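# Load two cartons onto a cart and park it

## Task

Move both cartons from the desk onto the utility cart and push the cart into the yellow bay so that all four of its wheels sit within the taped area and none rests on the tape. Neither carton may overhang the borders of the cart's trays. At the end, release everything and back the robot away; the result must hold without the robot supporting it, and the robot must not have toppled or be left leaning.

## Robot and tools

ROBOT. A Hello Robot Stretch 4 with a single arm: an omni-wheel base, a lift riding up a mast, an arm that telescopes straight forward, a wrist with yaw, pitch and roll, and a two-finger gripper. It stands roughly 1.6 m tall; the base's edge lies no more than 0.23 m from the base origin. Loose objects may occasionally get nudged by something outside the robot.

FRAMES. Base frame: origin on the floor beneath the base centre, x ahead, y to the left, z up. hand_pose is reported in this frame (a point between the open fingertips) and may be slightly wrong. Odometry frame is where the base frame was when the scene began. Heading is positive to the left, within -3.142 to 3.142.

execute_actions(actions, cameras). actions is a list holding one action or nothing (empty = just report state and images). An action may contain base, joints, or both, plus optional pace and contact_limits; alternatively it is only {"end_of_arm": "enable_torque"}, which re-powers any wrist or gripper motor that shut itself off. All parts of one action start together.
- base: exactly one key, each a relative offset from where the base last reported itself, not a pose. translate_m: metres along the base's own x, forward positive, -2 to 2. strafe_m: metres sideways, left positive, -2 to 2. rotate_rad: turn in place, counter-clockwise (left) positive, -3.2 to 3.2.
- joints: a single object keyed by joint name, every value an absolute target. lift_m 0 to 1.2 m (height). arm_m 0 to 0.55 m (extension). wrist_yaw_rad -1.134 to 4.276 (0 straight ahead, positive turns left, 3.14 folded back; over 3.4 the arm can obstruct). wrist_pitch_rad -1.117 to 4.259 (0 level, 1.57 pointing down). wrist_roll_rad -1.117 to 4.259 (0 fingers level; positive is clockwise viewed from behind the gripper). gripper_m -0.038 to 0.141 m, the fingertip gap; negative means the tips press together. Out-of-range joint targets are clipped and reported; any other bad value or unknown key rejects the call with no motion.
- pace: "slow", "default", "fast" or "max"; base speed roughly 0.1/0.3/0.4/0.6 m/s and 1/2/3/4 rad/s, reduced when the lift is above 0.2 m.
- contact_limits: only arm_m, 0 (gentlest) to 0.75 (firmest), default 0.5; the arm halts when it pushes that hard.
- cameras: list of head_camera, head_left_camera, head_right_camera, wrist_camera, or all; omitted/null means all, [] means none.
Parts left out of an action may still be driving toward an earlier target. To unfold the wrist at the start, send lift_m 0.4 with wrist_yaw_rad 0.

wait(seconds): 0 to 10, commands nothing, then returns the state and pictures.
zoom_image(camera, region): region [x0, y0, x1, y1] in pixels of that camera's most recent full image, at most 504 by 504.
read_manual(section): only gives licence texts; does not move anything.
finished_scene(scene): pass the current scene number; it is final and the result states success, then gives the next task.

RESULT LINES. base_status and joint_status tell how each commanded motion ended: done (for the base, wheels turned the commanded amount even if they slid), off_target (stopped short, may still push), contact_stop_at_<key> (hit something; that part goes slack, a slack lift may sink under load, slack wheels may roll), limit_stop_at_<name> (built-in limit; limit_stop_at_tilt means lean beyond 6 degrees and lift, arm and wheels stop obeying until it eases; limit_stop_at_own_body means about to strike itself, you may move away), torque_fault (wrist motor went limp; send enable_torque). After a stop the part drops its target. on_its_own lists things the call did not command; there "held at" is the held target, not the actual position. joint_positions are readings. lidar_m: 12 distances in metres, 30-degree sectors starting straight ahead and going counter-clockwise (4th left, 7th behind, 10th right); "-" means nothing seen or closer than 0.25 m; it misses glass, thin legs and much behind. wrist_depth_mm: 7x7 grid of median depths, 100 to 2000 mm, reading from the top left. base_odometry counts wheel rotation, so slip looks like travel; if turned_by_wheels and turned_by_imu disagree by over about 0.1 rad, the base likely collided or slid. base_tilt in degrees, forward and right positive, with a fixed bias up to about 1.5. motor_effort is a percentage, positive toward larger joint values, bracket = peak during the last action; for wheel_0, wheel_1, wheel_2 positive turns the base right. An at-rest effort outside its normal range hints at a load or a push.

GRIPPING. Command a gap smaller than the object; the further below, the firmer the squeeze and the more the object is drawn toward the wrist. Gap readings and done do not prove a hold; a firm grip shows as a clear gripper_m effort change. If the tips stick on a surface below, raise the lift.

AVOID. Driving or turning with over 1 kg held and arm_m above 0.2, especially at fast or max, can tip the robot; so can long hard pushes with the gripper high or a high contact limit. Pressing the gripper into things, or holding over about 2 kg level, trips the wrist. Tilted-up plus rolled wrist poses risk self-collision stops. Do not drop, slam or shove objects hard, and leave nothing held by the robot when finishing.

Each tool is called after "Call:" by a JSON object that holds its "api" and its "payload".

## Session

Call:
{"api": "execute_actions", "payload": {"actions": []}}

Scene clock: 0.00 s.
base_odometry: x=+0.000 y=+0.000 heading=+0.000 (m, m, rad; odometry frame)
turned_by_wheels: +0.000 (rad since the last result)
turned_by_imu: +0.000 (rad since the last result)
base_tilt: forward=+0.8 right=-0.1 (deg)
lidar_m: 0.76 1.85 1.87 2.15 1.34 1.35 1.85 1.64 1.83 0.76 0.65 0.62
base_status: not commanded
joint_positions: lift_m=+0.190 arm_m=+0.001 wrist_yaw_rad=+3.211 wrist_pitch_rad=-0.015 wrist_roll_rad=-0.020 gripper_m=+0.057
joint_status: not commanded
motor_effort: lift_m=+19 arm_m=-1 wrist_yaw_rad=+0 wrist_pitch_rad=-4 wrist_roll_rad=-2 gripper_m=-2 wheel_0=+0 wheel_1=-1 wheel_2=+0 (%)
hand_pose: x=-0.1217 y=+0.0671 z=+0.3723 quat_wxyz=(-0.035, +0.008, -0.009, +0.999) (m; base frame)
wrist_depth_mm: - - 135 - - - - / - - 134 - - - - / - 107 135 286 - - - / 145 139 151 - - - - / 199 1808 1921 - - - - / 200 1182 197 1336 191 1308 1182 / 204 798 904 107 946 866 904
pictures: head_camera, head_left_camera, head_right_camera, wrist_camera
camera_calibration (this result's frames):
wrist_camera: T_world_to_cam=[[-0.104105, 0.992951, 0.056657, -0.0963262], [0.00209323, 0.0571851, -0.998361, 0.425569], [-0.994564, -0.103816, -0.00803174, 0.117718], [0, 0, 0, 1]] pos_world=[0.10616, 0.083532, 0.431275]
Images, in order (width x height): head_camera 420x560, head_left_camera 420x672, head_right_camera 420x672, wrist_camera 616x392.

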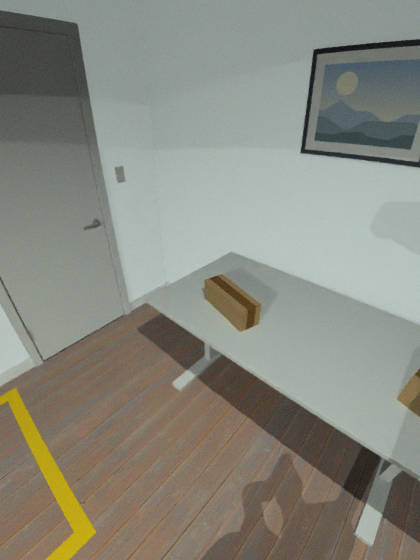

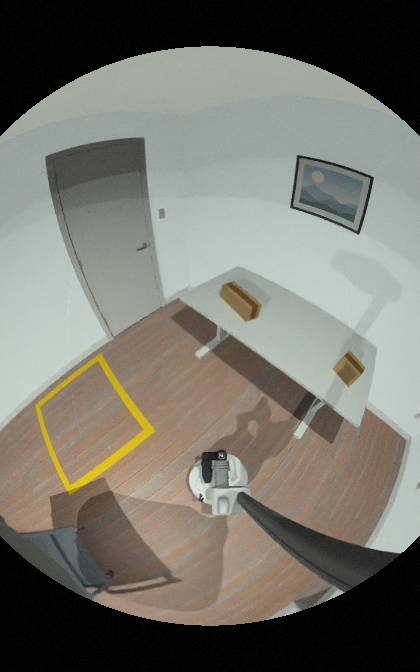

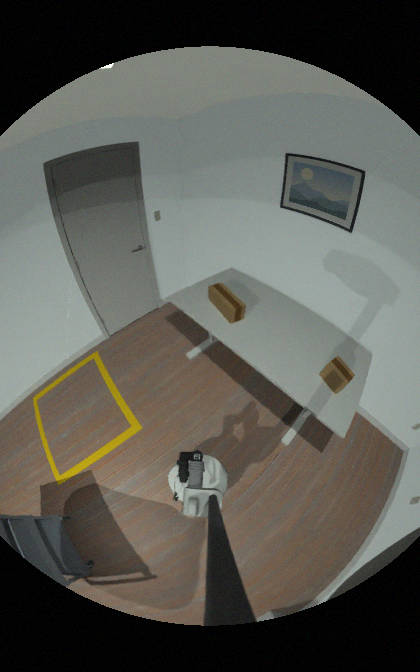

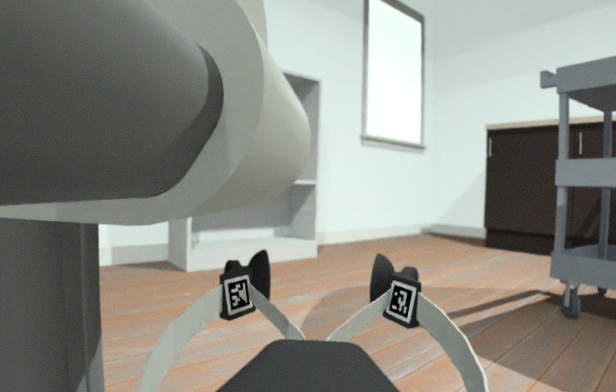

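Call:
{"api": "execute_actions", "payload": {"actions": [{"base":{"rotate_rad":1.75},"joints":{"lift_m":0.4,"wrist_yaw_rad":0,"gripper_m":0.12}}]}}

Scene clock: 2.70 s.
base_odometry: x=+0.000 y=+0.000 heading=+1.749 (m, m, rad; odometry frame)
turned_by_wheels: +1.749 (rad since the last result)
turned_by_imu: +1.785 (rad since the last result)
base_tilt: forward=+0.8 right=-0.1 (deg)
lidar_m: 2.40 1.31 1.43 1.69 1.86 1.88 0.67 0.62 0.67 0.86 1.83 1.91
base_status: done
joint_positions: lift_m=+0.400 arm_m=+0.001 wrist_yaw_rad=+0.000 wrist_pitch_rad=-0.015 wrist_roll_rad=-0.020 gripper_m=+0.120
joint_status: all done
motor_effort: lift_m=+23(27) arm_m=-1(0) wrist_yaw_rad=-2(7) wrist_pitch_rad=-5(5) wrist_roll_rad=-1(0) gripper_m=-3(2) wheel_0=-5(10) wheel_1=-4(12) wheel_2=-6(11) (%)
hand_pose: x=+0.4607 y=-0.0873 z=+0.5824 quat_wxyz=(+1.000, -0.010, -0.008, +0.000) (m; base frame)
wrist_depth_mm: - - - - - 1756 1464 / - - - - - 1756 1499 / - - - - - 1808 1464 / - - - - - 1808 1499 / - - - - - 1661 1499 / 1308 1430 1537 1863 1576 1618 1464 / 1160 1160 1336 107 1397 1281 1336
pictures: head_camera, head_left_camera, head_right_camera, wrist_camera
camera_calibration (this result's frames):
wrist_camera: T_world_to_cam=[[0.0351847, -0.997774, 0.0566546, -0.132207], [-0.00612042, -0.0569038, -0.998361, 0.636679], [0.999362, 0.0347803, -0.00810894, -0.22385], [0, 0, 0, 1]] pos_world=[0.232255, -0.0878974, 0.64131]
Images, in order (width x height): head_camera 420x560, head_left_camera 420x672, head_right_camera 420x672, wrist_camera 616x392.

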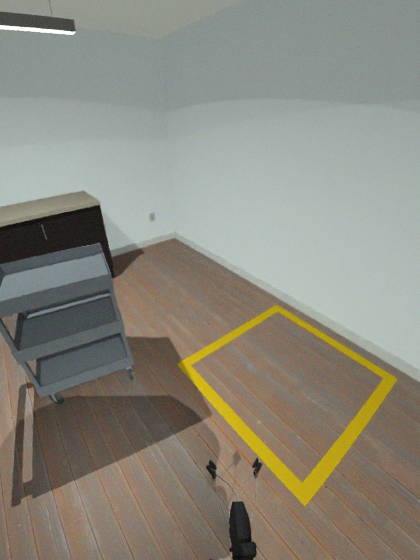

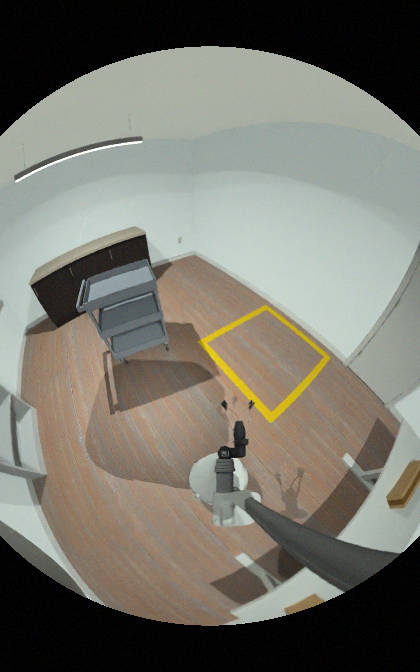

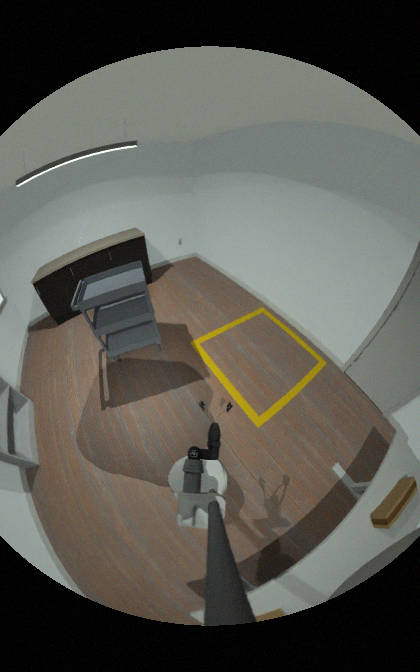

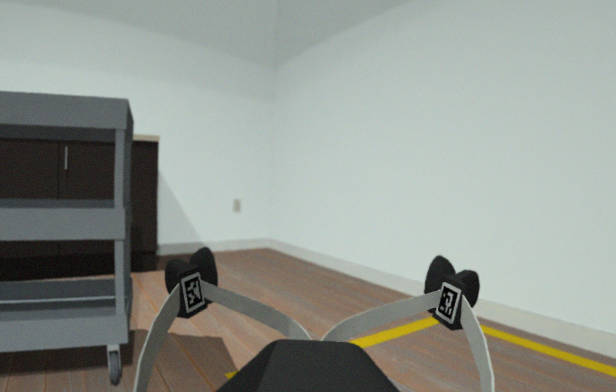

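Call:
{"api": "execute_actions", "payload": {"actions": [{"base":{"strafe_m":0.58},"joints":{"lift_m":0.14},"pace":"fast"}], "cameras": []}}

Call:
{"api": "execute_actions", "payload": {"actions": [{"base":{"translate_m":0.5},"pace":"fast"}]}}

Scene clock: 7.03 s.
base_odometry: x=-0.571 y=-0.103 heading=+1.749 (m, m, rad; odometry frame)
turned_by_wheels: +0.000 (rad since the last result)
turned_by_imu: -0.004 (rad since the last result)
base_tilt: forward=+0.8 right=-0.1 (deg)
lidar_m: 1.09 1.07 2.25 1.17 1.13 1.39 1.80 0.96 1.00 1.32 2.34 2.39
base_status: done
joint_positions: lift_m=+0.140 arm_m=+0.001 wrist_yaw_rad=+0.000 wrist_pitch_rad=-0.015 wrist_roll_rad=-0.020 gripper_m=+0.120
joint_status: all done
motor_effort: lift_m=+17(21) arm_m=-1(1) wrist_yaw_rad=+1(1) wrist_pitch_rad=-5(4) wrist_roll_rad=-2(1) gripper_m=-1(1) wheel_0=-1(16) wheel_1=+1(19) wheel_2=+1(5) (%)
hand_pose: x=+0.4606 y=-0.0874 z=+0.3229 quat_wxyz=(+1.000, -0.010, -0.008, +0.000) (m; base frame)
wrist_depth_mm: - 946 991 1042 - - 1921 / 1756 1983 - - - - 1921 / 1756 866 946 1042 - - 1921 / 1756 - - - - - 1863 / 1537 866 960 1060 - - 1808 / 991 866 904 1042 946 931 1118 / 723 715 778 107 809 750 788
pictures: none
No camera images: the call's "cameras" was empty. Leave "cameras" out to get every camera's image.

Scene clock: 9.57 s.
base_odometry: x=-0.659 y=+0.389 heading=+1.749 (m, m, rad; odometry frame)
turned_by_wheels: +0.001 (rad since the last result)
turned_by_imu: +0.000 (rad since the last result)
base_tilt: forward=+0.8 right=-0.1 (deg)
lidar_m: 0.63 0.62 0.68 1.49 1.36 1.70 2.24 1.37 1.43 1.86 2.04 2.07
base_status: done
joint_positions: lift_m=+0.140 arm_m=+0.001 wrist_yaw_rad=+0.000 wrist_pitch_rad=-0.015 wrist_roll_rad=-0.020 gripper_m=+0.120
joint_status: not commanded
motor_effort: lift_m=+17(17) arm_m=-1(1) wrist_yaw_rad=+0(1) wrist_pitch_rad=-5(6) wrist_roll_rad=-2(2) gripper_m=+0(1) wheel_0=+4(12) wheel_1=+4(12) wheel_2=+0(18) (%)
hand_pose: x=+0.4606 y=-0.0874 z=+0.3229 quat_wxyz=(+1.000, -0.010, -0.008, +0.000) (m; base frame)
wrist_depth_mm: 399 - - - - 1921 1661 / 394 427 469 517 - 1921 1618 / 750 750 723 - - 1983 1618 / 1499 1661 1863 - - 1983 1618 / 809 854 917 1756 - 1863 1661 / 574 436 469 539 946 946 1098 / 407 433 492 107 809 759 798
pictures: head_camera, head_left_camera, head_right_camera, wrist_camera
camera_calibration (this result's frames):
wrist_camera: T_world_to_cam=[[0.0347453, -0.997789, 0.0566555, -0.117432], [-0.00612141, -0.0569011, -0.998361, 0.377643], [0.999377, 0.0343415, -0.00808492, -0.225964], [0, 0, 0, 1]] pos_world=[0.232215, -0.0879238, 0.38185]
Images, in order (width x height): head_camera 420x560, head_left_camera 420x672, head_right_camera 420x672, wrist_camera 616x392.

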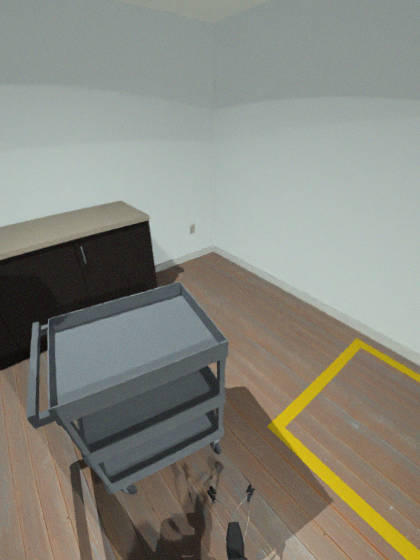

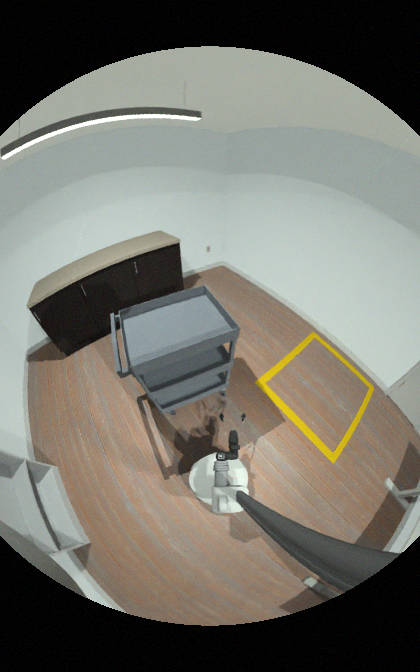

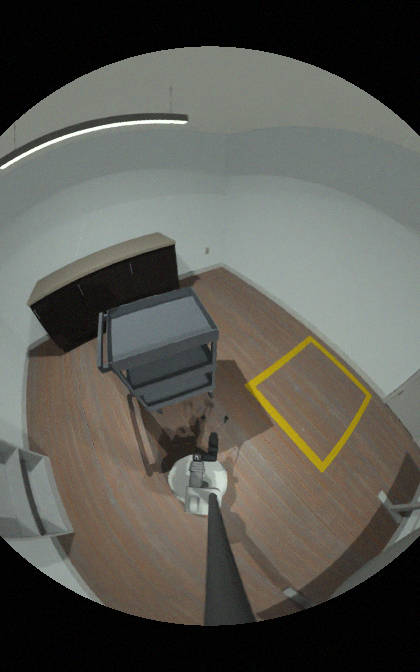

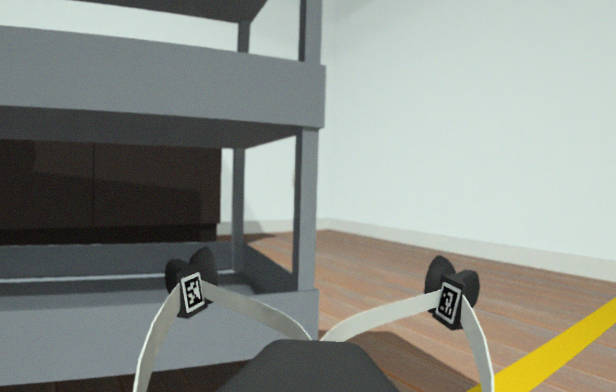

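Call:
{"api": "execute_actions", "payload": {"actions": [{"base":{"strafe_m":0.02},"joints":{"arm_m":0.13}}], "cameras": []}}

Call:
{"api": "execute_actions", "payload": {"actions": [{"base":{"translate_m":0.16}}], "cameras": ["wrist_camera"]}}

Scene clock: 11.50 s.
base_odometry: x=-0.679 y=+0.386 heading=+1.749 (m, m, rad; odometry frame)
turned_by_wheels: +0.000 (rad since the last result)
turned_by_imu: -0.001 (rad since the last result)
base_tilt: forward=+0.9 right=-0.1 (deg)
lidar_m: 0.64 0.60 0.66 1.45 1.37 1.70 2.20 1.38 1.41 1.87 2.06 2.08
base_status: done
joint_positions: lift_m=+0.140 arm_m=+0.129 wrist_yaw_rad=+0.000 wrist_pitch_rad=-0.015 wrist_roll_rad=-0.020 gripper_m=+0.120
joint_status: all done
motor_effort: lift_m=+16(17) arm_m=+4(3) wrist_yaw_rad=+0(0) wrist_pitch_rad=-6(6) wrist_roll_rad=-4(3) gripper_m=+0(2) wheel_0=-3(7) wheel_1=+0(12) wheel_2=+0(5) (%)
hand_pose: x=+0.5886 y=-0.0874 z=+0.3229 quat_wxyz=(+1.000, -0.010, -0.008, +0.000) (m; base frame)
wrist_depth_mm: 291 314 345 384 - 1863 1576 / 298 324 351 389 - 1921 1576 / 1336 1430 750 462 - 1863 1576 / 1397 1537 1756 - - 1863 1576 / 1397 1537 809 1708 - 1808 1576 / 591 603 539 410 917 946 1098 / 306 327 357 107 809 750 778
pictures: none
No camera images: the call's "cameras" was empty. Leave "cameras" out to get every camera's image.

Scene clock: 13.40 s.
base_odometry: x=-0.708 y=+0.543 heading=+1.749 (m, m, rad; odometry frame)
turned_by_wheels: +0.000 (rad since the last result)
turned_by_imu: +0.000 (rad since the last result)
base_tilt: forward=+0.9 right=-0.1 (deg)
lidar_m: 0.46 0.46 0.50 1.56 1.42 1.51 2.30 1.51 1.55 2.13 1.96 2.02
base_status: done
joint_positions: lift_m=+0.140 arm_m=+0.129 wrist_yaw_rad=+0.000 wrist_pitch_rad=-0.015 wrist_roll_rad=-0.020 gripper_m=+0.120
joint_status: not commanded
motor_effort: lift_m=+17(17) arm_m=+5(5) wrist_yaw_rad=+0(0) wrist_pitch_rad=-6(4) wrist_roll_rad=-1(0) gripper_m=-1(2) wheel_0=+4(10) wheel_1=+3(12) wheel_2=-4(14) (%)
hand_pose: x=+0.5886 y=-0.0874 z=+0.3229 quat_wxyz=(+1.000, -0.010, -0.008, +0.000) (m; base frame)
wrist_depth_mm: 195 197 208 227 - 1756 1464 / 294 300 301 242 - 1756 1499 / 1255 1366 1537 252 - 1808 1499 / 1281 1430 - 251 - 1808 1537 / 1308 1464 1708 250 - 1708 1499 / 549 580 473 249 946 931 1098 / 433 424 445 107 809 750 788
pictures: wrist_camera
camera_calibration (this result's frames):
wrist_camera: T_world_to_cam=[[0.0347484, -0.997789, 0.0566577, -0.121879], [-0.00605613, -0.0569011, -0.998361, 0.378406], [0.999378, 0.0343483, -0.00801996, -0.353846], [0, 0, 0, 1]] pos_world=[0.360153, -0.0879234, 0.381854]
Images, in order (width x height): wrist_camera 616x392.

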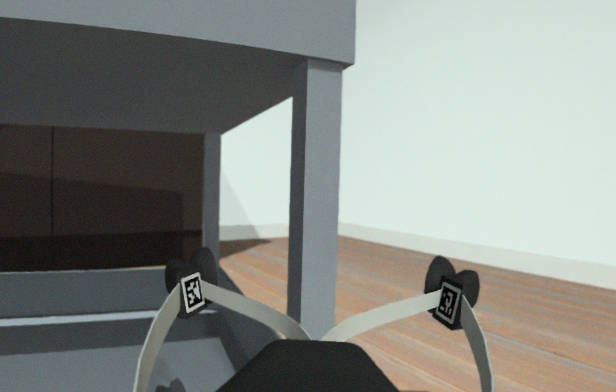

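Call:
{"api": "execute_actions", "payload": {"actions": [{"joints":{"arm_m":0.175},"contact_limits":{"arm_m":0.2}}], "cameras": []}}

Call:
{"api": "execute_actions", "payload": {"actions": [{"joints":{"gripper_m":0.0}}], "cameras": []}}

Call:
{"api": "execute_actions", "payload": {"actions": [{"base":{"strafe_m":-0.25},"pace":"slow"}], "cameras": ["wrist_camera","head_camera"]}}

Scene clock: 14.83 s.
base_odometry: x=-0.708 y=+0.543 heading=+1.749 (m, m, rad; odometry frame)
turned_by_wheels: +0.000 (rad since the last result)
turned_by_imu: +0.000 (rad since the last result)
base_tilt: forward=+0.9 right=-0.1 (deg)
lidar_m: 0.49 0.45 0.51 1.56 1.43 1.49 2.30 1.52 1.55 2.11 1.96 1.98
base_status: not commanded
joint_positions: lift_m=+0.140 arm_m=+0.174 wrist_yaw_rad=+0.000 wrist_pitch_rad=-0.015 wrist_roll_rad=-0.020 gripper_m=+0.120
joint_status: all done
motor_effort: lift_m=+17(17) arm_m=+4(6) wrist_yaw_rad=+0(0) wrist_pitch_rad=-6(4) wrist_roll_rad=+1(3) gripper_m=-1(1) wheel_0=+4(5) wheel_1=+3(3) wheel_2=-4(4) (%)
contact_limits: arm_m 0.2
hand_pose: x=+0.6335 y=-0.0874 z=+0.3229 quat_wxyz=(+1.000, -0.010, -0.008, +0.000) (m; base frame)
wrist_depth_mm: 196 198 194 191 - 1708 1464 / 296 301 303 199 - 1756 1464 / 1255 1366 - 199 - 1756 1499 / 1229 1397 - 200 - 1756 1464 / 1336 1397 1576 202 - 1708 1464 / 521 554 449 200 931 931 1078 / 433 424 436 107 809 759 788
pictures: none
No camera images: the call's "cameras" was empty. Leave "cameras" out to get every camera's image.

Scene clock: 16.90 s.
base_odometry: x=-0.708 y=+0.543 heading=+1.750 (m, m, rad; odometry frame)
turned_by_wheels: +0.000 (rad since the last result)
turned_by_imu: +0.000 (rad since the last result)
base_tilt: forward=+0.8 right=-0.1 (deg)
lidar_m: 0.46 0.46 0.51 1.56 1.44 1.48 2.29 1.51 1.58 2.14 1.95 2.00
base_status: not commanded
joint_positions: lift_m=+0.140 arm_m=+0.174 wrist_yaw_rad=+0.004 wrist_pitch_rad=-0.015 wrist_roll_rad=-0.020 gripper_m=+0.000
joint_status: all done
motor_effort: lift_m=+17(17) arm_m=+3(5) wrist_yaw_rad=-12(18) wrist_pitch_rad=-5(3) wrist_roll_rad=-2(2) gripper_m=-13(15) wheel_0=+4(4) wheel_1=+3(3) wheel_2=-3(4) (%)
hand_pose: x=+0.6341 y=-0.0862 z=+0.3229 quat_wxyz=(+1.000, -0.010, -0.008, +0.002) (m; base frame)
wrist_depth_mm: 195 197 194 184 - 1756 1499 / 296 300 301 187 - 1756 1464 / 1205 1336 1499 187 - 1756 1499 / 1229 1366 - 189 - 1808 1499 / 1308 1397 1618 190 - 1708 1537 / 517 549 187 192 184 1118 1118 / 430 418 439 107 809 707 788
pictures: none
No camera images: the call's "cameras" was empty. Leave "cameras" out to get every camera's image.

Scene clock: 20.53 s.
base_odometry: x=-0.462 y=+0.587 heading=+1.750 (m, m, rad; odometry frame)
turned_by_wheels: +0.000 (rad since the last result)
turned_by_imu: +0.003 (rad since the last result)
base_tilt: forward=+0.8 right=-0.1 (deg)
lidar_m: 0.45 0.42 0.46 1.75 1.61 2.01 2.36 1.39 1.38 1.92 1.76 1.79
base_status: done
joint_positions: lift_m=+0.140 arm_m=+0.174 wrist_yaw_rad=+0.005 wrist_pitch_rad=-0.015 wrist_roll_rad=-0.020 gripper_m=+0.000
joint_status: not commanded
on_its_own: wrist_yaw_rad is at rest, and its effort (-14) is outside its rest range (-13 to +13)
motor_effort: lift_m=+16(17) arm_m=+4(3) wrist_yaw_rad=-14(28) wrist_pitch_rad=-6(6) wrist_roll_rad=-1(2) gripper_m=-12(14) wheel_0=+8(17) wheel_1=-2(7) wheel_2=+0(1) (%)
hand_pose: x=+0.6342 y=-0.0860 z=+0.3229 quat_wxyz=(+1.000, -0.010, -0.008, +0.002) (m; base frame)
wrist_depth_mm: 195 197 194 182 1863 1537 1308 / 297 300 301 187 1983 1576 1308 / 1366 1537 - 189 1983 1576 1308 / 1366 1499 - 189 1983 1537 1308 / 1397 1618 1708 190 1863 1576 1308 / 504 544 186 190 186 1118 1098 / 433 415 436 107 809 707 778
pictures: head_camera, wrist_camera
camera_calibration (this result's frames):
wrist_camera: T_world_to_cam=[[0.0395154, -0.997611, 0.0566557, -0.125094], [-0.00585169, -0.0569301, -0.998361, 0.378609], [0.999202, 0.0391192, -0.00808733, -0.398921], [0, 0, 0, 1]] pos_world=[0.405761, -0.0876357, 0.38185]
Images, in order (width x height): head_camera 420x560, wrist_camera 616x392.

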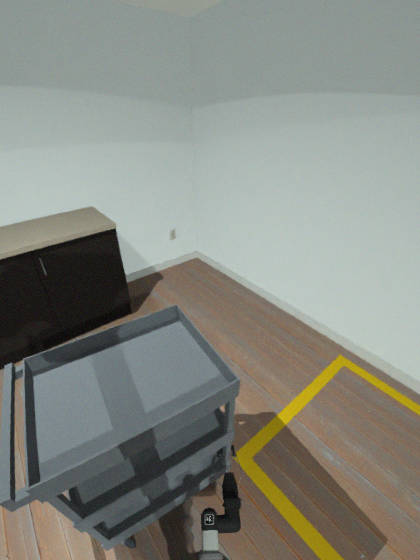

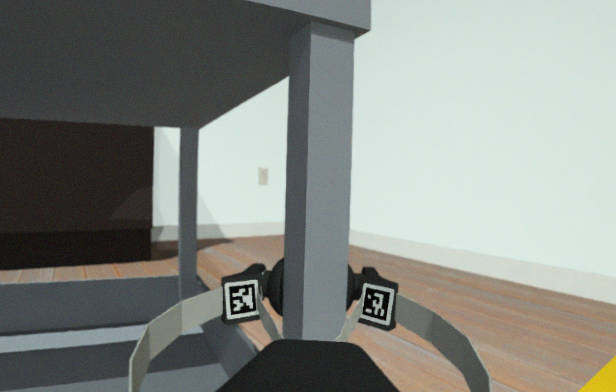

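Call:
{"api": "execute_actions", "payload": {"actions": [{"base":{"strafe_m":-1.0}}]}}

Scene clock: 25.40 s.
base_odometry: x=+0.522 y=+0.766 heading=+1.750 (m, m, rad; odometry frame)
turned_by_wheels: +0.000 (rad since the last result)
turned_by_imu: +0.012 (rad since the last result)
base_tilt: forward=+0.9 right=-0.1 (deg)
lidar_m: 0.40 0.33 0.33 2.64 2.52 1.30 0.89 0.80 0.83 1.01 0.94 0.97
base_status: done
joint_positions: lift_m=+0.140 arm_m=+0.174 wrist_yaw_rad=+0.001 wrist_pitch_rad=-0.015 wrist_roll_rad=-0.020 gripper_m=+0.000
joint_status: not commanded
motor_effort: lift_m=+17(17) arm_m=+3(3) wrist_yaw_rad=-4(37) wrist_pitch_rad=-5(5) wrist_roll_rad=-1(0) gripper_m=-8(14) wheel_0=+6(20) wheel_1=-2(9) wheel_2=+1(1) (%)
hand_pose: x=+0.6339 y=-0.0870 z=+0.3229 quat_wxyz=(+1.000, -0.010, -0.008, +0.001) (m; base frame)
wrist_depth_mm: 195 198 194 173 842 699 597 / 297 300 303 176 866 707 597 / - - 1983 178 917 707 597 / - - 1983 180 904 707 597 / 1708 1576 1661 180 917 707 597 / 484 512 187 178 188 699 591 / 433 418 359 106 750 640 591
pictures: head_camera, head_left_camera, head_right_camera, wrist_camera
camera_calibration (this result's frames):
wrist_camera: T_world_to_cam=[[0.0360884, -0.997741, 0.0566576, -0.123911], [-0.00598456, -0.0569093, -0.998361, 0.378631], [0.999331, 0.0356902, -0.00802481, -0.39901], [0, 0, 0, 1]] pos_world=[0.40548, -0.0878427, 0.381829]
Images, in order (width x height): head_camera 420x560, head_left_camera 420x672, head_right_camera 420x672, wrist_camera 616x392.

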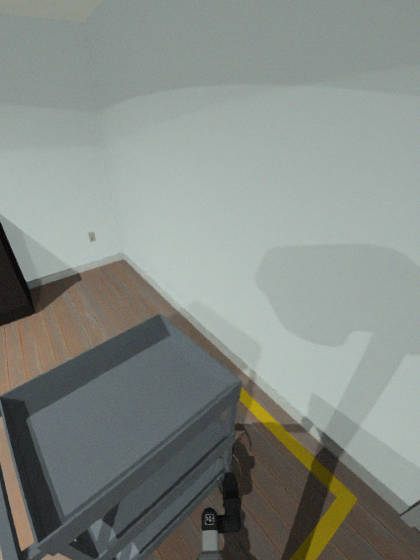

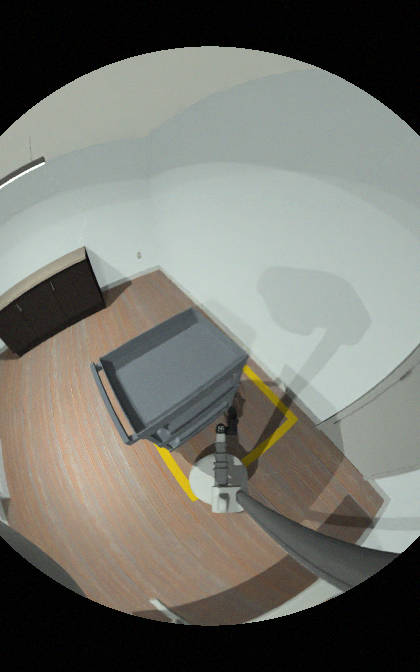

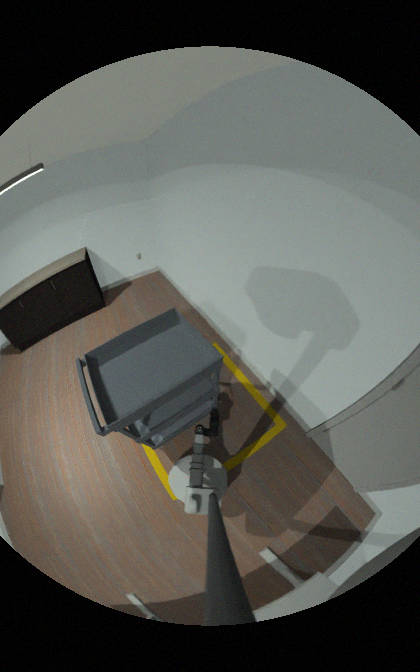

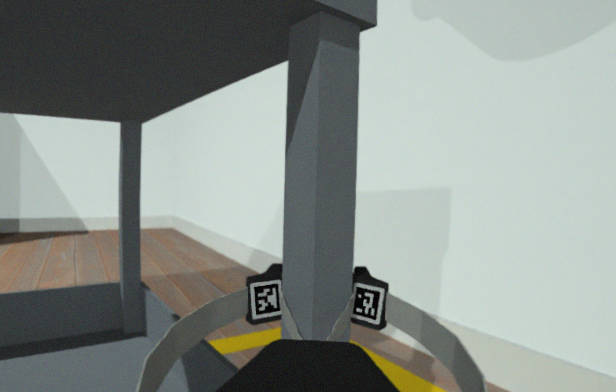

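Call:
{"api": "execute_actions", "payload": {"actions": [{"base":{"strafe_m":-0.18},"pace":"slow"}], "cameras": []}}

Call:
{"api": "execute_actions", "payload": {"actions": [{"joints":{"gripper_m":0.12}}], "cameras": []}}

Call:
{"api": "execute_actions", "payload": {"actions": [{"base":{"translate_m":-0.35},"joints":{"arm_m":0.01}}]}}

Scene clock: 28.87 s.
base_odometry: x=+0.699 y=+0.798 heading=+1.751 (m, m, rad; odometry frame)
turned_by_wheels: +0.001 (rad since the last result)
turned_by_imu: +0.002 (rad since the last result)
base_tilt: forward=+0.8 right=-0.1 (deg)
lidar_m: 0.41 0.29 0.33 2.79 2.69 1.17 0.75 0.69 1.20 0.85 0.78 0.79
base_status: done
joint_positions: lift_m=+0.140 arm_m=+0.174 wrist_yaw_rad=+0.004 wrist_pitch_rad=-0.015 wrist_roll_rad=-0.020 gripper_m=+0.000
joint_status: not commanded
motor_effort: lift_m=+17(17) arm_m=+3(3) wrist_yaw_rad=-11(24) wrist_pitch_rad=-4(6) wrist_roll_rad=-2(1) gripper_m=-6(7) wheel_0=+10(17) wheel_1=-3(12) wheel_2=+0(7) (%)
hand_pose: x=+0.6341 y=-0.0863 z=+0.3229 quat_wxyz=(+1.000, -0.010, -0.008, +0.002) (m; base frame)
wrist_depth_mm: 196 197 194 172 683 554 469 / 296 303 343 177 715 549 469 / - - 1537 178 723 559 466 / - - 1537 178 715 559 466 / 1708 1756 1464 178 715 554 469 / 480 504 184 178 188 554 469 / 433 415 366 107 668 517 469
pictures: none
No camera images: the call's "cameras" was empty. Leave "cameras" out to get every camera's image.

Scene clock: 30.93 s.
base_odometry: x=+0.699 y=+0.798 heading=+1.751 (m, m, rad; odometry frame)
turned_by_wheels: +0.000 (rad since the last result)
turned_by_imu: +0.000 (rad since the last result)
base_tilt: forward=+0.8 right=-0.1 (deg)
lidar_m: 0.39 0.32 0.31 2.80 2.70 1.18 0.76 0.71 1.24 0.85 0.79 0.84
base_status: not commanded
joint_positions: lift_m=+0.140 arm_m=+0.174 wrist_yaw_rad=+0.000 wrist_pitch_rad=-0.015 wrist_roll_rad=-0.020 gripper_m=+0.120
joint_status: all done
motor_effort: lift_m=+17(17) arm_m=+3(4) wrist_yaw_rad=-1(11) wrist_pitch_rad=-6(5) wrist_roll_rad=-1(2) gripper_m=-1(6) wheel_0=+7(10) wheel_1=-3(3) wheel_2=+0(0) (%)
hand_pose: x=+0.6338 y=-0.0873 z=+0.3229 quat_wxyz=(+1.000, -0.010, -0.008, +0.000) (m; base frame)
wrist_depth_mm: 195 198 194 174 691 544 469 / 297 300 1205 175 699 554 466 / - - 1499 177 707 554 466 / - - 1499 178 707 554 466 / 1708 1576 1366 180 707 535 466 / 484 504 904 176 654 500 466 / 433 413 357 106 661 525 469
pictures: none
No camera images: the call's "cameras" was empty. Leave "cameras" out to get every camera's image.

Scene clock: 33.60 s.
base_odometry: x=+0.761 y=+0.454 heading=+1.750 (m, m, rad; odometry frame)
turned_by_wheels: +0.000 (rad since the last result)
turned_by_imu: +0.000 (rad since the last result)
base_tilt: forward=+0.8 right=-0.1 (deg)
lidar_m: 0.68 0.58 2.95 2.60 2.65 0.67 0.47 0.40 0.41 1.07 0.99 1.04
base_status: done
joint_positions: lift_m=+0.140 arm_m=+0.011 wrist_yaw_rad=+0.000 wrist_pitch_rad=-0.015 wrist_roll_rad=-0.020 gripper_m=+0.120
joint_status: all done
motor_effort: lift_m=+17(17) arm_m=-5(6) wrist_yaw_rad=+0(1) wrist_pitch_rad=-5(5) wrist_roll_rad=+1(1) gripper_m=-1(1) wheel_0=-5(9) wheel_1=-3(12) wheel_2=+4(16) (%)
hand_pose: x=+0.4701 y=-0.0874 z=+0.3229 quat_wxyz=(+1.000, -0.010, -0.008, +0.000) (m; base frame)
wrist_depth_mm: 413 - 1921 1499 1118 854 723 / 402 459 539 691 1118 866 732 / 759 750 741 699 1118 866 732 / - - - 1537 1118 866 732 / 809 917 976 1308 1118 831 732 / 430 469 535 676 946 788 723 / 415 473 741 107 820 750 715
pictures: head_camera, head_left_camera, head_right_camera, wrist_camera
camera_calibration (this result's frames):
wrist_camera: T_world_to_cam=[[0.0346835, -0.997791, 0.0566542, -0.117748], [-0.00615811, -0.0569006, -0.998361, 0.377683], [0.999379, 0.0342777, -0.00811802, -0.235439], [0, 0, 0, 1]] pos_world=[0.241703, -0.0879276, 0.381824]
Images, in order (width x height): head_camera 420x560, head_left_camera 420x672, head_right_camera 420x672, wrist_camera 616x392.

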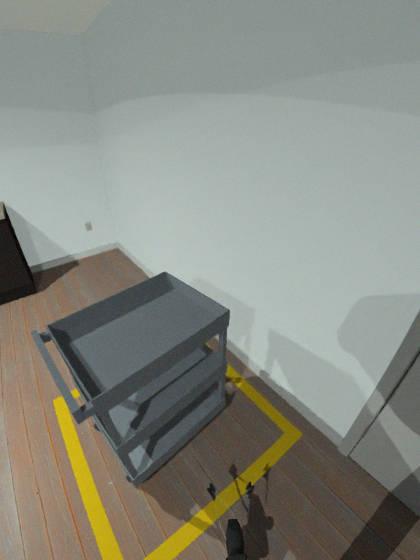

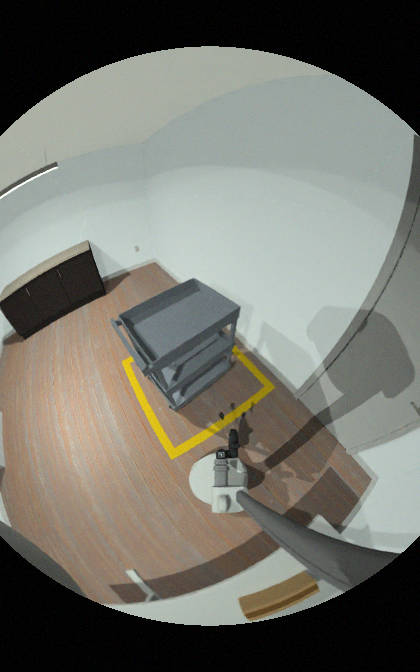

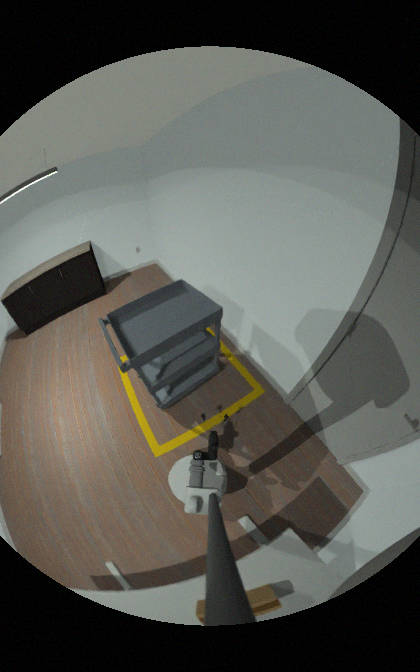

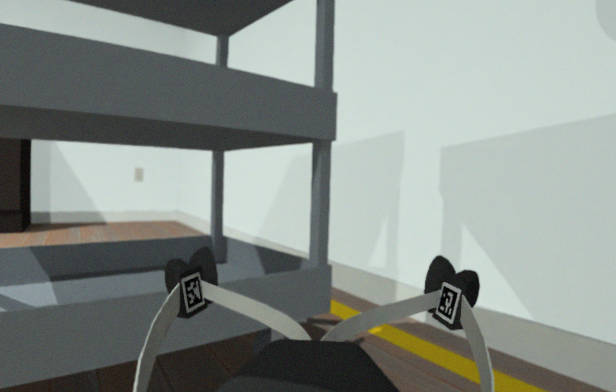

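Call:
{"api": "execute_actions", "payload": {"actions": [{"joints":{"lift_m":1.05,"wrist_pitch_rad":1.57,"gripper_m":0.141},"pace":"fast"}], "cameras": []}}

Call:
{"api": "execute_actions", "payload": {"actions": [{"base":{"rotate_rad":-2.45},"pace":"fast"}]}}

Scene clock: 37.60 s.
base_odometry: x=+0.761 y=+0.454 heading=+1.750 (m, m, rad; odometry frame)
turned_by_wheels: +0.000 (rad since the last result)
turned_by_imu: +0.000 (rad since the last result)
base_tilt: forward=+0.8 right=-0.1 (deg)
lidar_m: 0.68 0.63 2.98 2.59 2.59 0.71 0.46 0.40 0.44 1.07 0.99 1.04
base_status: not commanded
joint_positions: lift_m=+1.050 arm_m=+0.011 wrist_yaw_rad=+0.000 wrist_pitch_rad=+1.570 wrist_roll_rad=-0.020 gripper_m=+0.141
joint_status: all done
motor_effort: lift_m=+23(25) arm_m=-4(4) wrist_yaw_rad=+0(0) wrist_pitch_rad=+1(1) wrist_roll_rad=-1(1) gripper_m=-2(2) wheel_0=-5(5) wheel_1=-3(3) wheel_2=+3(4) (%)
hand_pose: x=+0.1818 y=-0.0874 z=+0.9395 quat_wxyz=(+0.707, -0.007, +0.707, +0.007) (m; base frame)
wrist_depth_mm: 1160 1025 1078 1160 1138 1098 1042 / 1182 1182 1160 1138 1138 1118 1118 / 1205 1182 1160 1160 1118 1160 1118 / 1205 1205 1182 976 1138 1138 1138 / 1229 1205 976 960 1160 1138 1138 / 1229 1229 991 960 1160 206 1160 / 1229 1229 1229 107 1182 1160 1160
pictures: none
No camera images: the call's "cameras" was empty. Leave "cameras" out to get every camera's image.

Scene clock: 40.57 s.
base_odometry: x=+0.761 y=+0.454 heading=-0.698 (m, m, rad; odometry frame)
turned_by_wheels: -2.449 (rad since the last result)
turned_by_imu: -2.499 (rad since the last result)
base_tilt: forward=+0.8 right=-0.1 (deg)
lidar_m: 0.41 0.46 1.03 0.97 0.93 0.64 0.61 3.10 2.54 1.30 0.55 0.41
base_status: done
joint_positions: lift_m=+1.050 arm_m=+0.011 wrist_yaw_rad=+0.000 wrist_pitch_rad=+1.570 wrist_roll_rad=-0.020 gripper_m=+0.141
joint_status: not commanded
motor_effort: lift_m=+22(23) arm_m=-4(4) wrist_yaw_rad=+0(0) wrist_pitch_rad=+0(1) wrist_roll_rad=-2(2) gripper_m=-1(0) wheel_0=+6(7) wheel_1=+4(6) wheel_2=+6(8) (%)
hand_pose: x=+0.1819 y=-0.0874 z=+0.9395 quat_wxyz=(+0.707, -0.007, +0.707, +0.007) (m; base frame)
wrist_depth_mm: 1182 1160 1138 1138 798 424 418 / 1205 1182 1160 1138 1138 1118 1118 / 1205 1205 1182 1160 1138 1138 1138 / 1205 1205 1182 960 1160 1138 1138 / 1229 1205 976 960 1160 1160 1160 / 1255 1229 976 960 1160 206 1160 / 1255 1229 1205 107 1182 1182 1160
pictures: head_camera, head_left_camera, head_right_camera, wrist_camera
camera_calibration (this result's frames):
wrist_camera: T_world_to_cam=[[0.0560891, -0.997794, -0.035518, -0.0599804], [-0.998167, -0.0568487, 0.0207494, 0.214485], [-0.0227228, 0.0342891, -0.999154, 1.17458], [0, 0, 0, 1]] pos_world=[0.244146, -0.0879302, 1.16701]
Images, in order (width x height): head_camera 420x560, head_left_camera 420x672, head_right_camera 420x672, wrist_camera 616x392.

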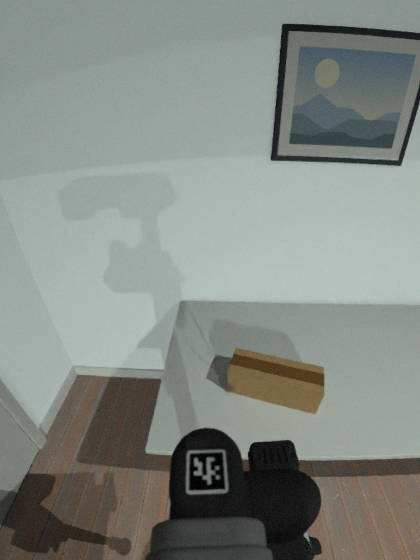

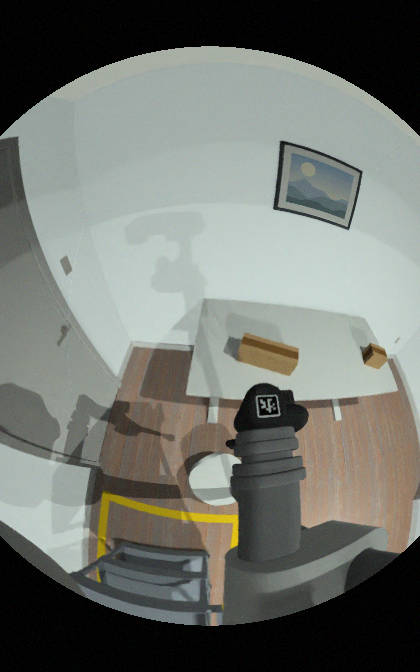

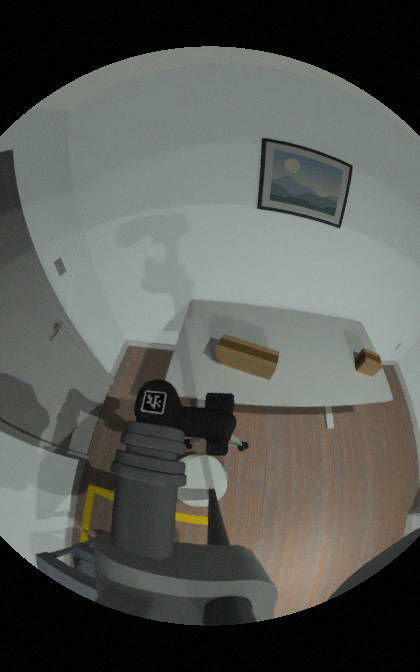

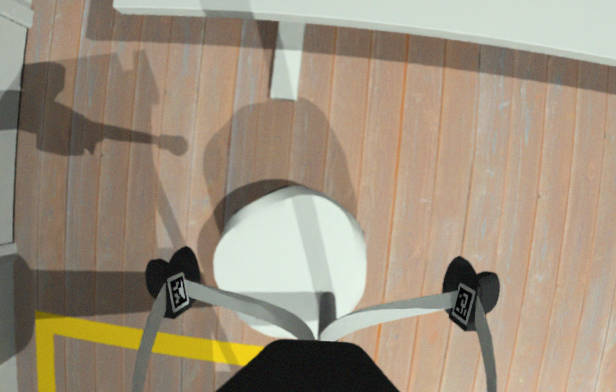

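Call:
{"api": "zoom_image", "payload": {"camera": "head_camera", "region": [200, 320, 350, 430]}}

Region (200, 320, 350, 430) of head_camera's 420x560 image, scaled by 3.360, with more detail than that image has; it fills the top 370 rows of this view, and the rest is white.

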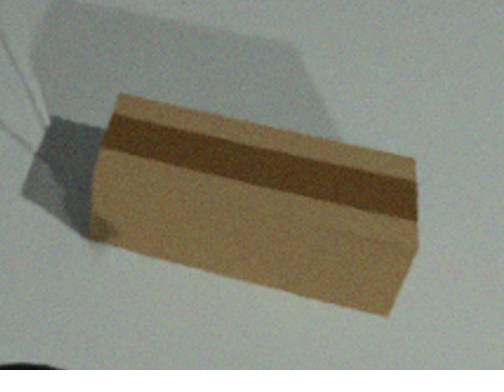

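Call:
{"api": "execute_actions", "payload": {"actions": [{"base":{"strafe_m":-0.136},"joints":{"arm_m":0.47,"wrist_roll_rad":1.92,"lift_m":1.0}}], "cameras": ["wrist_camera","head_right_camera"]}}

Scene clock: 44.20 s.
base_odometry: x=+0.674 y=+0.350 heading=-0.698 (m, m, rad; odometry frame)
turned_by_wheels: +0.000 (rad since the last result)
turned_by_imu: +0.001 (rad since the last result)
base_tilt: forward=+0.9 right=-0.1 (deg)
lidar_m: 0.40 0.44 1.17 1.09 0.93 0.63 0.65 3.09 2.43 2.56 0.56 0.41
base_status: done
joint_positions: lift_m=+1.000 arm_m=+0.469 wrist_yaw_rad=+0.000 wrist_pitch_rad=+1.570 wrist_roll_rad=+1.920 gripper_m=+0.141
joint_status: all done
motor_effort: lift_m=+16(21) arm_m=+4(6) wrist_yaw_rad=+0(0) wrist_pitch_rad=+0(2) wrist_roll_rad=+1(3) gripper_m=-1(2) wheel_0=+3(10) wheel_1=-3(10) wheel_2=+0(5) (%)
hand_pose: x=+0.6404 y=-0.0874 z=+0.8900 quat_wxyz=(+0.406, +0.579, +0.405, -0.579) (m; base frame)
wrist_depth_mm: 397 394 392 392 387 1078 1078 / 397 397 394 273 389 389 991 / 399 397 276 273 389 387 878 / 399 399 277 276 392 387 891 / 404 399 278 276 392 392 1098 / 404 402 278 277 394 207 1098 / 404 402 402 107 394 392 1098
pictures: head_right_camera, wrist_camera
camera_calibration (this result's frames):
wrist_camera: T_world_to_cam=[[-0.951049, 0.30687, -0.0365568, 0.672508], [0.306242, 0.951703, 0.0218329, -0.074939], [0.0414911, 0.00956896, -0.999093, 1.09225], [0, 0, 0, 1]] pos_world=[0.617219, -0.145505, 1.11748]
Images, in order (width x height): head_right_camera 420x672, wrist_camera 616x392.

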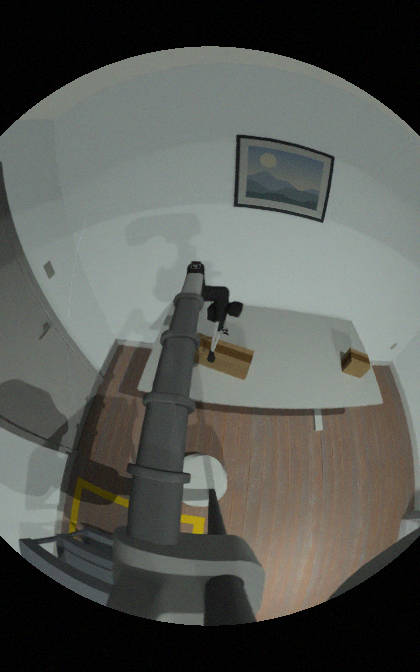

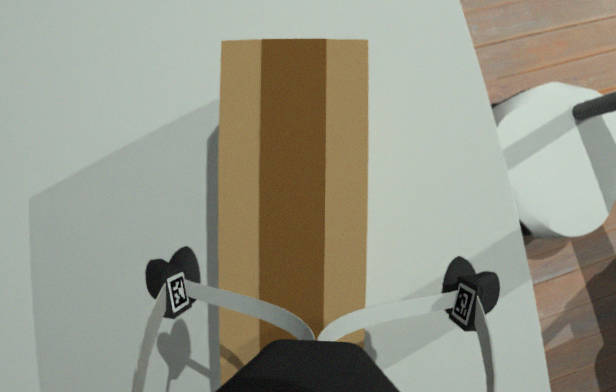

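Call:
{"api": "execute_actions", "payload": {"actions": [{"base":{"strafe_m":-0.035},"joints":{"arm_m":0.481,"lift_m":0.97}}], "cameras": ["wrist_camera"]}}

Call:
{"api": "execute_actions", "payload": {"actions": [{"joints":{"lift_m":0.912},"pace":"slow"}], "cameras": ["wrist_camera"]}}

Scene clock: 45.70 s.
base_odometry: x=+0.652 y=+0.324 heading=-0.698 (m, m, rad; odometry frame)
turned_by_wheels: +0.000 (rad since the last result)
turned_by_imu: +0.000 (rad since the last result)
base_tilt: forward=+0.8 right=-0.1 (deg)
lidar_m: 0.38 0.47 1.17 1.15 0.92 0.63 0.73 3.13 2.42 2.53 0.53 0.41
base_status: done
joint_positions: lift_m=+0.970 arm_m=+0.480 wrist_yaw_rad=+0.000 wrist_pitch_rad=+1.570 wrist_roll_rad=+1.920 gripper_m=+0.141
joint_status: all done
motor_effort: lift_m=+17(16) arm_m=+4(6) wrist_yaw_rad=-1(0) wrist_pitch_rad=+2(1) wrist_roll_rad=+2(1) gripper_m=+0(1) wheel_0=+2(12) wheel_1=-3(8) wheel_2=+0(3) (%)
hand_pose: x=+0.6514 y=-0.0874 z=+0.8600 quat_wxyz=(+0.406, +0.579, +0.405, -0.579) (m; base frame)
wrist_depth_mm: 366 364 364 362 357 357 1060 / 368 364 362 244 357 357 854 / 370 368 364 244 244 359 854 / 370 368 366 244 244 359 854 / 370 370 366 245 245 359 603 / 373 373 248 246 246 206 359 / 375 370 370 106 364 362 359
pictures: wrist_camera
camera_calibration (this result's frames):
wrist_camera: T_world_to_cam=[[-0.951043, 0.306904, -0.0364346, 0.681739], [0.306278, 0.951693, 0.0217936, -0.0776342], [0.041363, 0.00956749, -0.999098, 1.06189], [0, 0, 0, 1]] pos_world=[0.628218, -0.145504, 1.08746]
Images, in order (width x height): wrist_camera 616x392.

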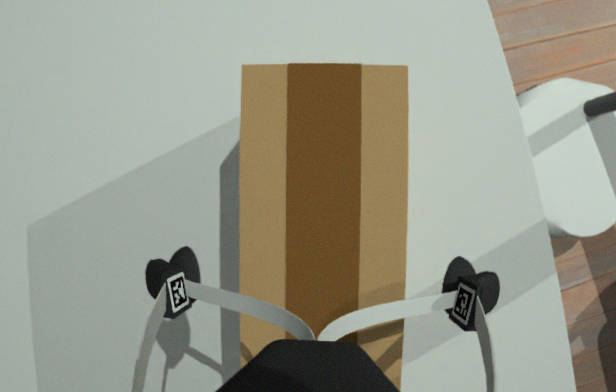

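Scene clock: 47.07 s.
base_odometry: x=+0.652 y=+0.324 heading=-0.698 (m, m, rad; odometry frame)
turned_by_wheels: +0.000 (rad since the last result)
turned_by_imu: +0.000 (rad since the last result)
base_tilt: forward=+0.9 right=-0.1 (deg)
lidar_m: 0.39 0.42 1.20 1.16 0.95 0.63 0.73 3.10 2.44 2.52 0.57 0.42
base_status: not commanded
joint_positions: lift_m=+0.912 arm_m=+0.480 wrist_yaw_rad=+0.000 wrist_pitch_rad=+1.570 wrist_roll_rad=+1.920 gripper_m=+0.141
joint_status: all done
motor_effort: lift_m=+16(15) arm_m=+5(4) wrist_yaw_rad=+0(0) wrist_pitch_rad=+0(1) wrist_roll_rad=+0(2) gripper_m=-1(1) wheel_0=+2(2) wheel_1=-3(2) wheel_2=+0(0) (%)
hand_pose: x=+0.6514 y=-0.0874 z=+0.8020 quat_wxyz=(+0.406, +0.579, +0.405, -0.579) (m; base frame)
wrist_depth_mm: 309 306 304 185 184 298 991 / 309 306 187 185 185 298 788 / 309 309 187 186 185 300 298 / 312 309 188 187 186 301 298 / 314 310 189 187 186 303 301 / 314 312 189 187 186 207 303 / 315 312 190 106 188 304 301
pictures: wrist_camera
camera_calibration (this result's frames):
wrist_camera: T_world_to_cam=[[-0.951043, 0.306903, -0.0364347, 0.679628], [0.306278, 0.951693, 0.0217936, -0.0763713], [0.0413632, 0.00956751, -0.999098, 1.00398], [0, 0, 0, 1]] pos_world=[0.628219, -0.145504, 1.0295]
Images, in order (width x height): wrist_camera 616x392.

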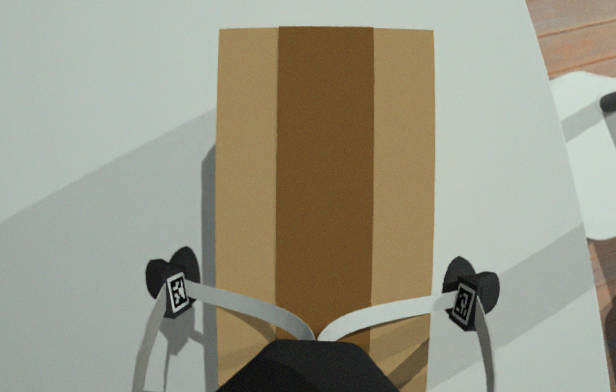

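Call:
{"api": "execute_actions", "payload": {"actions": [{"joints":{"gripper_m":0.03}}], "cameras": []}}

Call:
{"api": "execute_actions", "payload": {"actions": [{"joints":{"lift_m":1.13},"pace":"slow"}], "cameras": []}}

Call:
{"api": "execute_actions", "payload": {"actions": [{"joints":{"arm_m":0.17,"wrist_roll_rad":0.0}}], "cameras": ["wrist_camera","head_right_camera"]}}

Scene clock: 49.77 s.
base_odometry: x=+0.652 y=+0.324 heading=-0.698 (m, m, rad; odometry frame)
turned_by_wheels: +0.000 (rad since the last result)
turned_by_imu: +0.000 (rad since the last result)
base_tilt: forward=+0.9 right=-0.1 (deg)
lidar_m: 0.39 0.46 1.18 1.16 0.92 0.61 0.72 3.13 2.41 2.52 0.52 0.42
base_status: not commanded
joint_positions: lift_m=+0.912 arm_m=+0.480 wrist_yaw_rad=+0.000 wrist_pitch_rad=+1.570 wrist_roll_rad=+1.920 gripper_m=+0.031
joint_status: all done
motor_effort: lift_m=+21(21) arm_m=+5(5) wrist_yaw_rad=+0(0) wrist_pitch_rad=+1(5) wrist_roll_rad=+1(0) gripper_m=-26(25) wheel_0=+2(2) wheel_1=-3(2) wheel_2=+0(0) (%)
hand_pose: x=+0.6514 y=-0.0874 z=+0.8016 quat_wxyz=(+0.406, +0.580, +0.405, -0.579) (m; base frame)
wrist_depth_mm: 306 303 159 157 156 296 991 / 306 304 160 159 158 297 788 / 307 304 163 160 160 297 297 / 307 304 164 163 161 298 298 / 310 307 166 164 163 300 297 / 309 177 167 166 165 173 298 / 310 309 170 107 166 303 -
pictures: none
No camera images: the call's "cameras" was empty. Leave "cameras" out to get every camera's image.

Scene clock: 52.27 s.
base_odometry: x=+0.652 y=+0.324 heading=-0.698 (m, m, rad; odometry frame)
turned_by_wheels: +0.000 (rad since the last result)
turned_by_imu: +0.000 (rad since the last result)
base_tilt: forward=+0.8 right=-0.1 (deg)
lidar_m: 0.40 0.43 1.19 1.16 0.95 0.64 0.72 3.10 2.44 2.53 0.55 0.41
base_status: not commanded
joint_positions: lift_m=+1.129 arm_m=+0.480 wrist_yaw_rad=+0.000 wrist_pitch_rad=+1.570 wrist_roll_rad=+1.920 gripper_m=+0.031
joint_status: all done
motor_effort: lift_m=+28(30) arm_m=+4(4) wrist_yaw_rad=+1(1) wrist_pitch_rad=+3(1) wrist_roll_rad=-2(0) gripper_m=-28(27) wheel_0=+2(2) wheel_1=-3(3) wheel_2=+0(0) (%)
hand_pose: x=+0.6514 y=-0.0874 z=+1.0190 quat_wxyz=(+0.406, +0.580, +0.405, -0.579) (m; base frame)
wrist_depth_mm: 525 521 159 158 156 1229 1205 / 525 521 161 159 158 1255 1205 / 525 525 163 161 160 1008 1008 / 530 525 164 163 161 1008 1008 / 530 530 166 164 163 521 1229 / 530 176 167 166 165 173 1229 / 535 530 170 107 167 521 1229
pictures: none
No camera images: the call's "cameras" was empty. Leave "cameras" out to get every camera's image.

Scene clock: 54.30 s.
base_odometry: x=+0.652 y=+0.324 heading=-0.698 (m, m, rad; odometry frame)
turned_by_wheels: +0.000 (rad since the last result)
turned_by_imu: +0.000 (rad since the last result)
base_tilt: forward=+0.9 right=-0.1 (deg)
lidar_m: 0.28 0.43 1.21 1.15 0.93 0.65 0.73 3.08 2.43 2.51 0.51 0.25
base_status: not commanded
joint_positions: lift_m=+1.129 arm_m=+0.171 wrist_yaw_rad=+0.000 wrist_pitch_rad=+1.569 wrist_roll_rad=+0.000 gripper_m=+0.031
joint_status: all done
motor_effort: lift_m=+28(28) arm_m=-4(5) wrist_yaw_rad=+0(0) wrist_pitch_rad=+4(7) wrist_roll_rad=-1(6) gripper_m=-27(28) wheel_0=+2(2) wheel_1=-2(3) wheel_2=+1(0) (%)
hand_pose: x=+0.3422 y=-0.0874 z=+1.0190 quat_wxyz=(+0.708, +0.000, +0.706, +0.000) (m; base frame)
wrist_depth_mm: 525 525 159 158 156 496 492 / 535 530 160 159 158 504 496 / 1281 539 163 160 160 504 500 / 1308 1281 164 162 161 1205 1205 / 1308 1281 166 164 163 1229 1205 / 1336 177 168 166 165 173 1205 / 1336 1308 170 107 166 1229 1229
pictures: head_right_camera, wrist_camera
camera_calibration (this result's frames):
wrist_camera: T_world_to_cam=[[0.0363096, -0.99871, -0.0354948, -0.0594824], [-0.99912, -0.0370246, 0.019697, 0.376005], [-0.0209858, 0.0347484, -0.999176, 1.2572], [0, 0, 0, 1]] pos_world=[0.404217, -0.0891699, 1.24664]
Images, in order (width x height): head_right_camera 420x672, wrist_camera 616x392.

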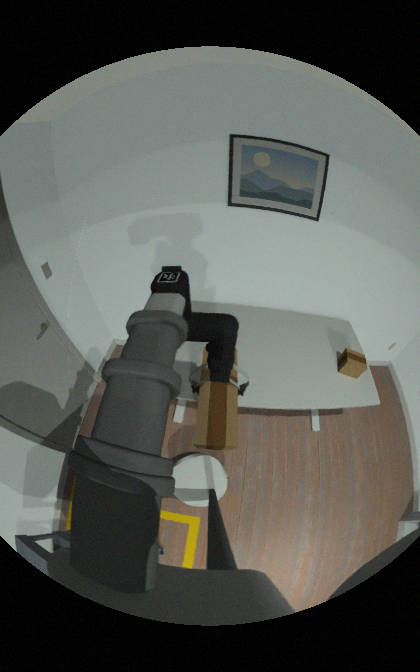

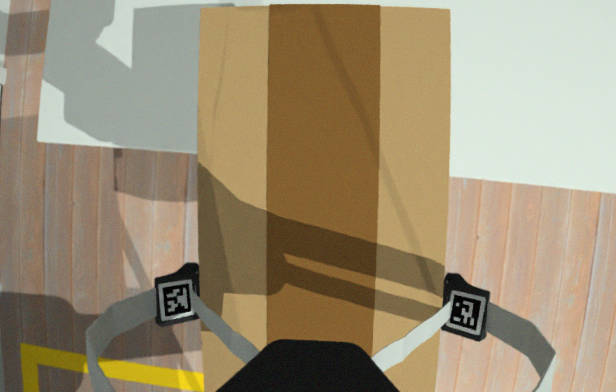

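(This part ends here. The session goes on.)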